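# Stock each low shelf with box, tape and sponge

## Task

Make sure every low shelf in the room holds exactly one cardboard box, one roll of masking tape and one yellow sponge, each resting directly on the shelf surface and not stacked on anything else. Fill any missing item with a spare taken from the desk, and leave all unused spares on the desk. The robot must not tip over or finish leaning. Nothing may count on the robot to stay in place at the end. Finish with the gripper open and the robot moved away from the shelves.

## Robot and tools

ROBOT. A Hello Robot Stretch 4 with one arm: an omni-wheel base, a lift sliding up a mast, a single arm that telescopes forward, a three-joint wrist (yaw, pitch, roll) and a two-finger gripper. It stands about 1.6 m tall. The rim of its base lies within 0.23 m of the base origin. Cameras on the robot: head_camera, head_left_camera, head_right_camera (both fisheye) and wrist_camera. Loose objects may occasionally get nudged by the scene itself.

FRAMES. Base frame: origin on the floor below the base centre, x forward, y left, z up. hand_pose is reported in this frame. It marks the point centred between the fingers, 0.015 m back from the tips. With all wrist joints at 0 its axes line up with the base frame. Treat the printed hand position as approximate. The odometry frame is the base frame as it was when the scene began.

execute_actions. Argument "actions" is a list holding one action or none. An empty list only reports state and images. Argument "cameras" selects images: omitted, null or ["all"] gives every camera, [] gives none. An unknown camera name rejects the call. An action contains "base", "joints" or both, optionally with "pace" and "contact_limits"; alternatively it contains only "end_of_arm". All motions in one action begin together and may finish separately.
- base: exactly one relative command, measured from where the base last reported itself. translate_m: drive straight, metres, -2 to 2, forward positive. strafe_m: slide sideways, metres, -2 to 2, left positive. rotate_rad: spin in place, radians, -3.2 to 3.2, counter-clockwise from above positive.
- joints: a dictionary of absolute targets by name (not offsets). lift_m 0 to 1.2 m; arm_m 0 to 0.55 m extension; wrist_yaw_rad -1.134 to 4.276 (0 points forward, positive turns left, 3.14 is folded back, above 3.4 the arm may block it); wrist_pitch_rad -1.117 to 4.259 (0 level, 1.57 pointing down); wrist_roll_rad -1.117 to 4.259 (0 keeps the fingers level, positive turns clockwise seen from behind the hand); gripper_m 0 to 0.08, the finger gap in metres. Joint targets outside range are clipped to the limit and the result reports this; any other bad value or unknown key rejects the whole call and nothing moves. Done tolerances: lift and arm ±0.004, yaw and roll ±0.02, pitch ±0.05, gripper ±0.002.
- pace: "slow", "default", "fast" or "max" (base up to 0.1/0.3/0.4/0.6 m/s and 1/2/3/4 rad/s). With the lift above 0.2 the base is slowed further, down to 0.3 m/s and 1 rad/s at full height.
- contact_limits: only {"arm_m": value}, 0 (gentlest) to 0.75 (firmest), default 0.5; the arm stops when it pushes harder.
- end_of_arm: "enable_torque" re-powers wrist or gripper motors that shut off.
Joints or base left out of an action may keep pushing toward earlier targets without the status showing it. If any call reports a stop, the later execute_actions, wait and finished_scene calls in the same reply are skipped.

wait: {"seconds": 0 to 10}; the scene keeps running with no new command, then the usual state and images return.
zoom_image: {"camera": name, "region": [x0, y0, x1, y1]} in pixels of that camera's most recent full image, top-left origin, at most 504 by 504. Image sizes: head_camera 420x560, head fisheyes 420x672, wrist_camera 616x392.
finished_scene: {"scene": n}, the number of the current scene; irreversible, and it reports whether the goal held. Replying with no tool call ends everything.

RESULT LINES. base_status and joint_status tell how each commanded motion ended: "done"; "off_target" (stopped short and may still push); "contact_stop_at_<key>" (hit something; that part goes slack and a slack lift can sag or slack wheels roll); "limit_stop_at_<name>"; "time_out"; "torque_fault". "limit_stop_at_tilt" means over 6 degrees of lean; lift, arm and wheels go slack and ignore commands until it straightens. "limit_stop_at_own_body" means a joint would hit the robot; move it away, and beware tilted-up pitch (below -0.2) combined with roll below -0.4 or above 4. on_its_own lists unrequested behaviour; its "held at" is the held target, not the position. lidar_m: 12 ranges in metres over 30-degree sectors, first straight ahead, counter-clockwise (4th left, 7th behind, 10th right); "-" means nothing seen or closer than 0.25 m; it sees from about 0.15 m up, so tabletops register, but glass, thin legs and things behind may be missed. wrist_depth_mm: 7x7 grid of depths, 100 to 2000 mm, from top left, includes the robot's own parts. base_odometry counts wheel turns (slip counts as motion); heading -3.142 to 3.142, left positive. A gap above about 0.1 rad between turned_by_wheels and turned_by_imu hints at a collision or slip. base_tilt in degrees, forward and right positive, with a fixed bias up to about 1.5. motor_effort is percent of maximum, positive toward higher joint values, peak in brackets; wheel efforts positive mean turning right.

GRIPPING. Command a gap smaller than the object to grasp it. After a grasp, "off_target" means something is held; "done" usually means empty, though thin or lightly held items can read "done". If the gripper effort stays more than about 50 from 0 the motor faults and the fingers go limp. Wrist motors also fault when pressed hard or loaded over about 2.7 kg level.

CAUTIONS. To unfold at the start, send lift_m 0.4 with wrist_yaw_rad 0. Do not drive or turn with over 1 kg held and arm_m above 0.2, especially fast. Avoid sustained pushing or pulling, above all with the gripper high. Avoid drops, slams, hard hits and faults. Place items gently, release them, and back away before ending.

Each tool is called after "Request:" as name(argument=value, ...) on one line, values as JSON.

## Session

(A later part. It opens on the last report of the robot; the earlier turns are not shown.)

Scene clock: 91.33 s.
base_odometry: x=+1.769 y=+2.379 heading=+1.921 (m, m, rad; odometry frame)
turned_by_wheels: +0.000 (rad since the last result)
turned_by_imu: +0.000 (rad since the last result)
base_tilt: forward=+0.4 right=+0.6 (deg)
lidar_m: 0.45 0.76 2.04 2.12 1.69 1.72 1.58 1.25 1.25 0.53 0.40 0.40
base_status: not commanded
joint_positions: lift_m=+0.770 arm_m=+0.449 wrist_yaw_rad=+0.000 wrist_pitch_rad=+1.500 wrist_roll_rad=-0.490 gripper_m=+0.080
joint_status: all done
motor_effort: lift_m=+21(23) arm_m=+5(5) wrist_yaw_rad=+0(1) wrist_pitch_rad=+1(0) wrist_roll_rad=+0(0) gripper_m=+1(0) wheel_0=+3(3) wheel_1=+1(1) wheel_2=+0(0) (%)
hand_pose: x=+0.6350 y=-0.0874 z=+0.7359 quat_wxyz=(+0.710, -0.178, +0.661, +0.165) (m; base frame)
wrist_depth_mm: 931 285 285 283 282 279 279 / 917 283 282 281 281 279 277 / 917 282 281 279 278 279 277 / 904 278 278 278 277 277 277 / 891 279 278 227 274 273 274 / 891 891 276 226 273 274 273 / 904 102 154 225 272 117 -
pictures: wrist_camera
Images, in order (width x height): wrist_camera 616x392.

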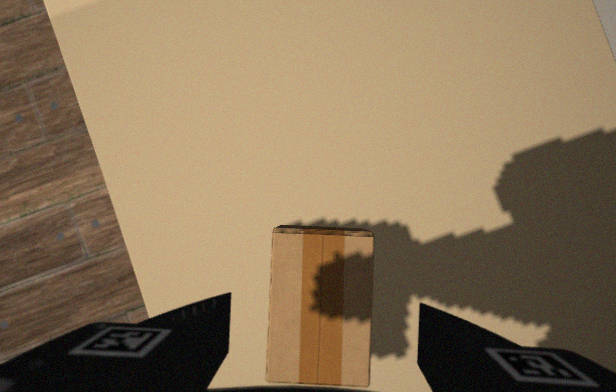

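Request:
execute_actions(actions=[{"base": {"rotate_rad": 1.3}, "joints": {"arm_m": 0.0}, "pace": "fast"}], cameras=["head_camera", "head_left_camera", "head_right_camera"])

Scene clock: 93.53 s.
base_odometry: x=+1.769 y=+2.379 heading=-3.063 (m, m, rad; odometry frame)
turned_by_wheels: +1.299 (rad since the last result)
turned_by_imu: +1.320 (rad since the last result)
base_tilt: forward=+0.3 right=+0.7 (deg)
lidar_m: 2.08 1.85 1.72 1.76 1.32 1.24 1.29 0.43 0.39 0.39 0.53 2.03
base_status: done
joint_positions: lift_m=+0.770 arm_m=+0.001 wrist_yaw_rad=+0.000 wrist_pitch_rad=+1.500 wrist_roll_rad=-0.490 gripper_m=+0.080
joint_status: all done
motor_effort: lift_m=+20(20) arm_m=-5(4) wrist_yaw_rad=+1(1) wrist_pitch_rad=-1(1) wrist_roll_rad=-1(1) gripper_m=+0(0) wheel_0=-5(12) wheel_1=-2(9) wheel_2=-5(11) (%)
hand_pose: x=+0.1868 y=-0.0874 z=+0.7360 quat_wxyz=(+0.710, -0.177, +0.661, +0.165) (m; base frame)
wrist_depth_mm: 917 917 904 917 904 904 917 / 946 917 917 917 917 904 891 / 917 891 904 904 904 891 891 / 904 904 707 904 891 891 878 / 904 691 683 676 878 904 891 / 891 676 676 676 878 878 809 / 891 102 154 676 866 117 788
pictures: head_camera, head_left_camera, head_right_camera
Images, in order (width x height): head_camera 420x560, head_left_camera 420x672, head_right_camera 420x672.

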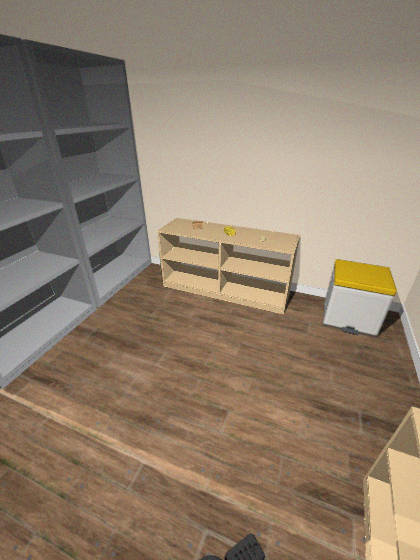

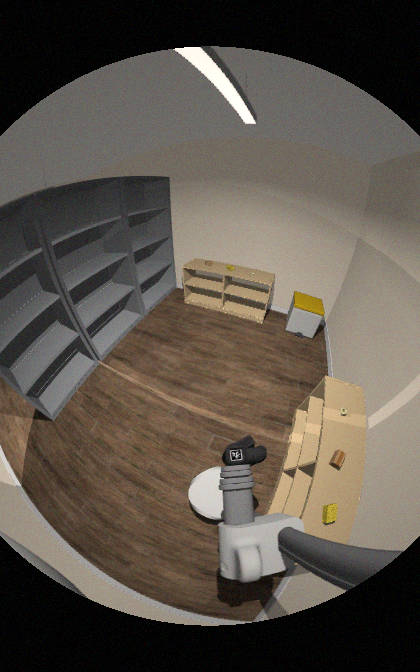

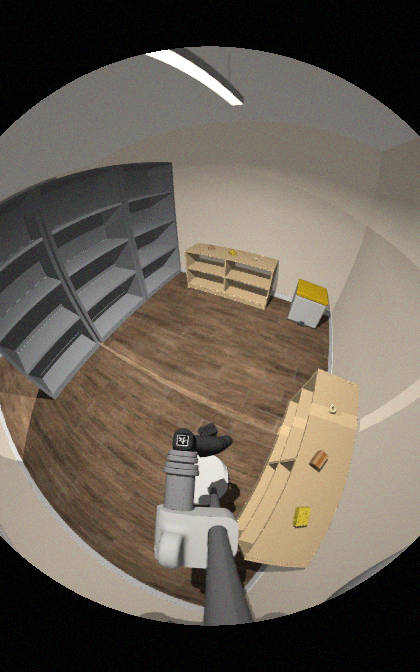

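Request:
zoom_image(camera="head_camera", region=[150, 205, 310, 265])

Region (150, 205, 310, 265) of head_camera's 420x560 image, scaled by 3.150, with more detail than that image has; it fills the top 189 rows of this view, and the rest is white.

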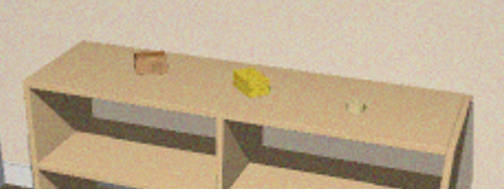

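Request:
finished_scene(scene=1)

The scene is finished: the task was done.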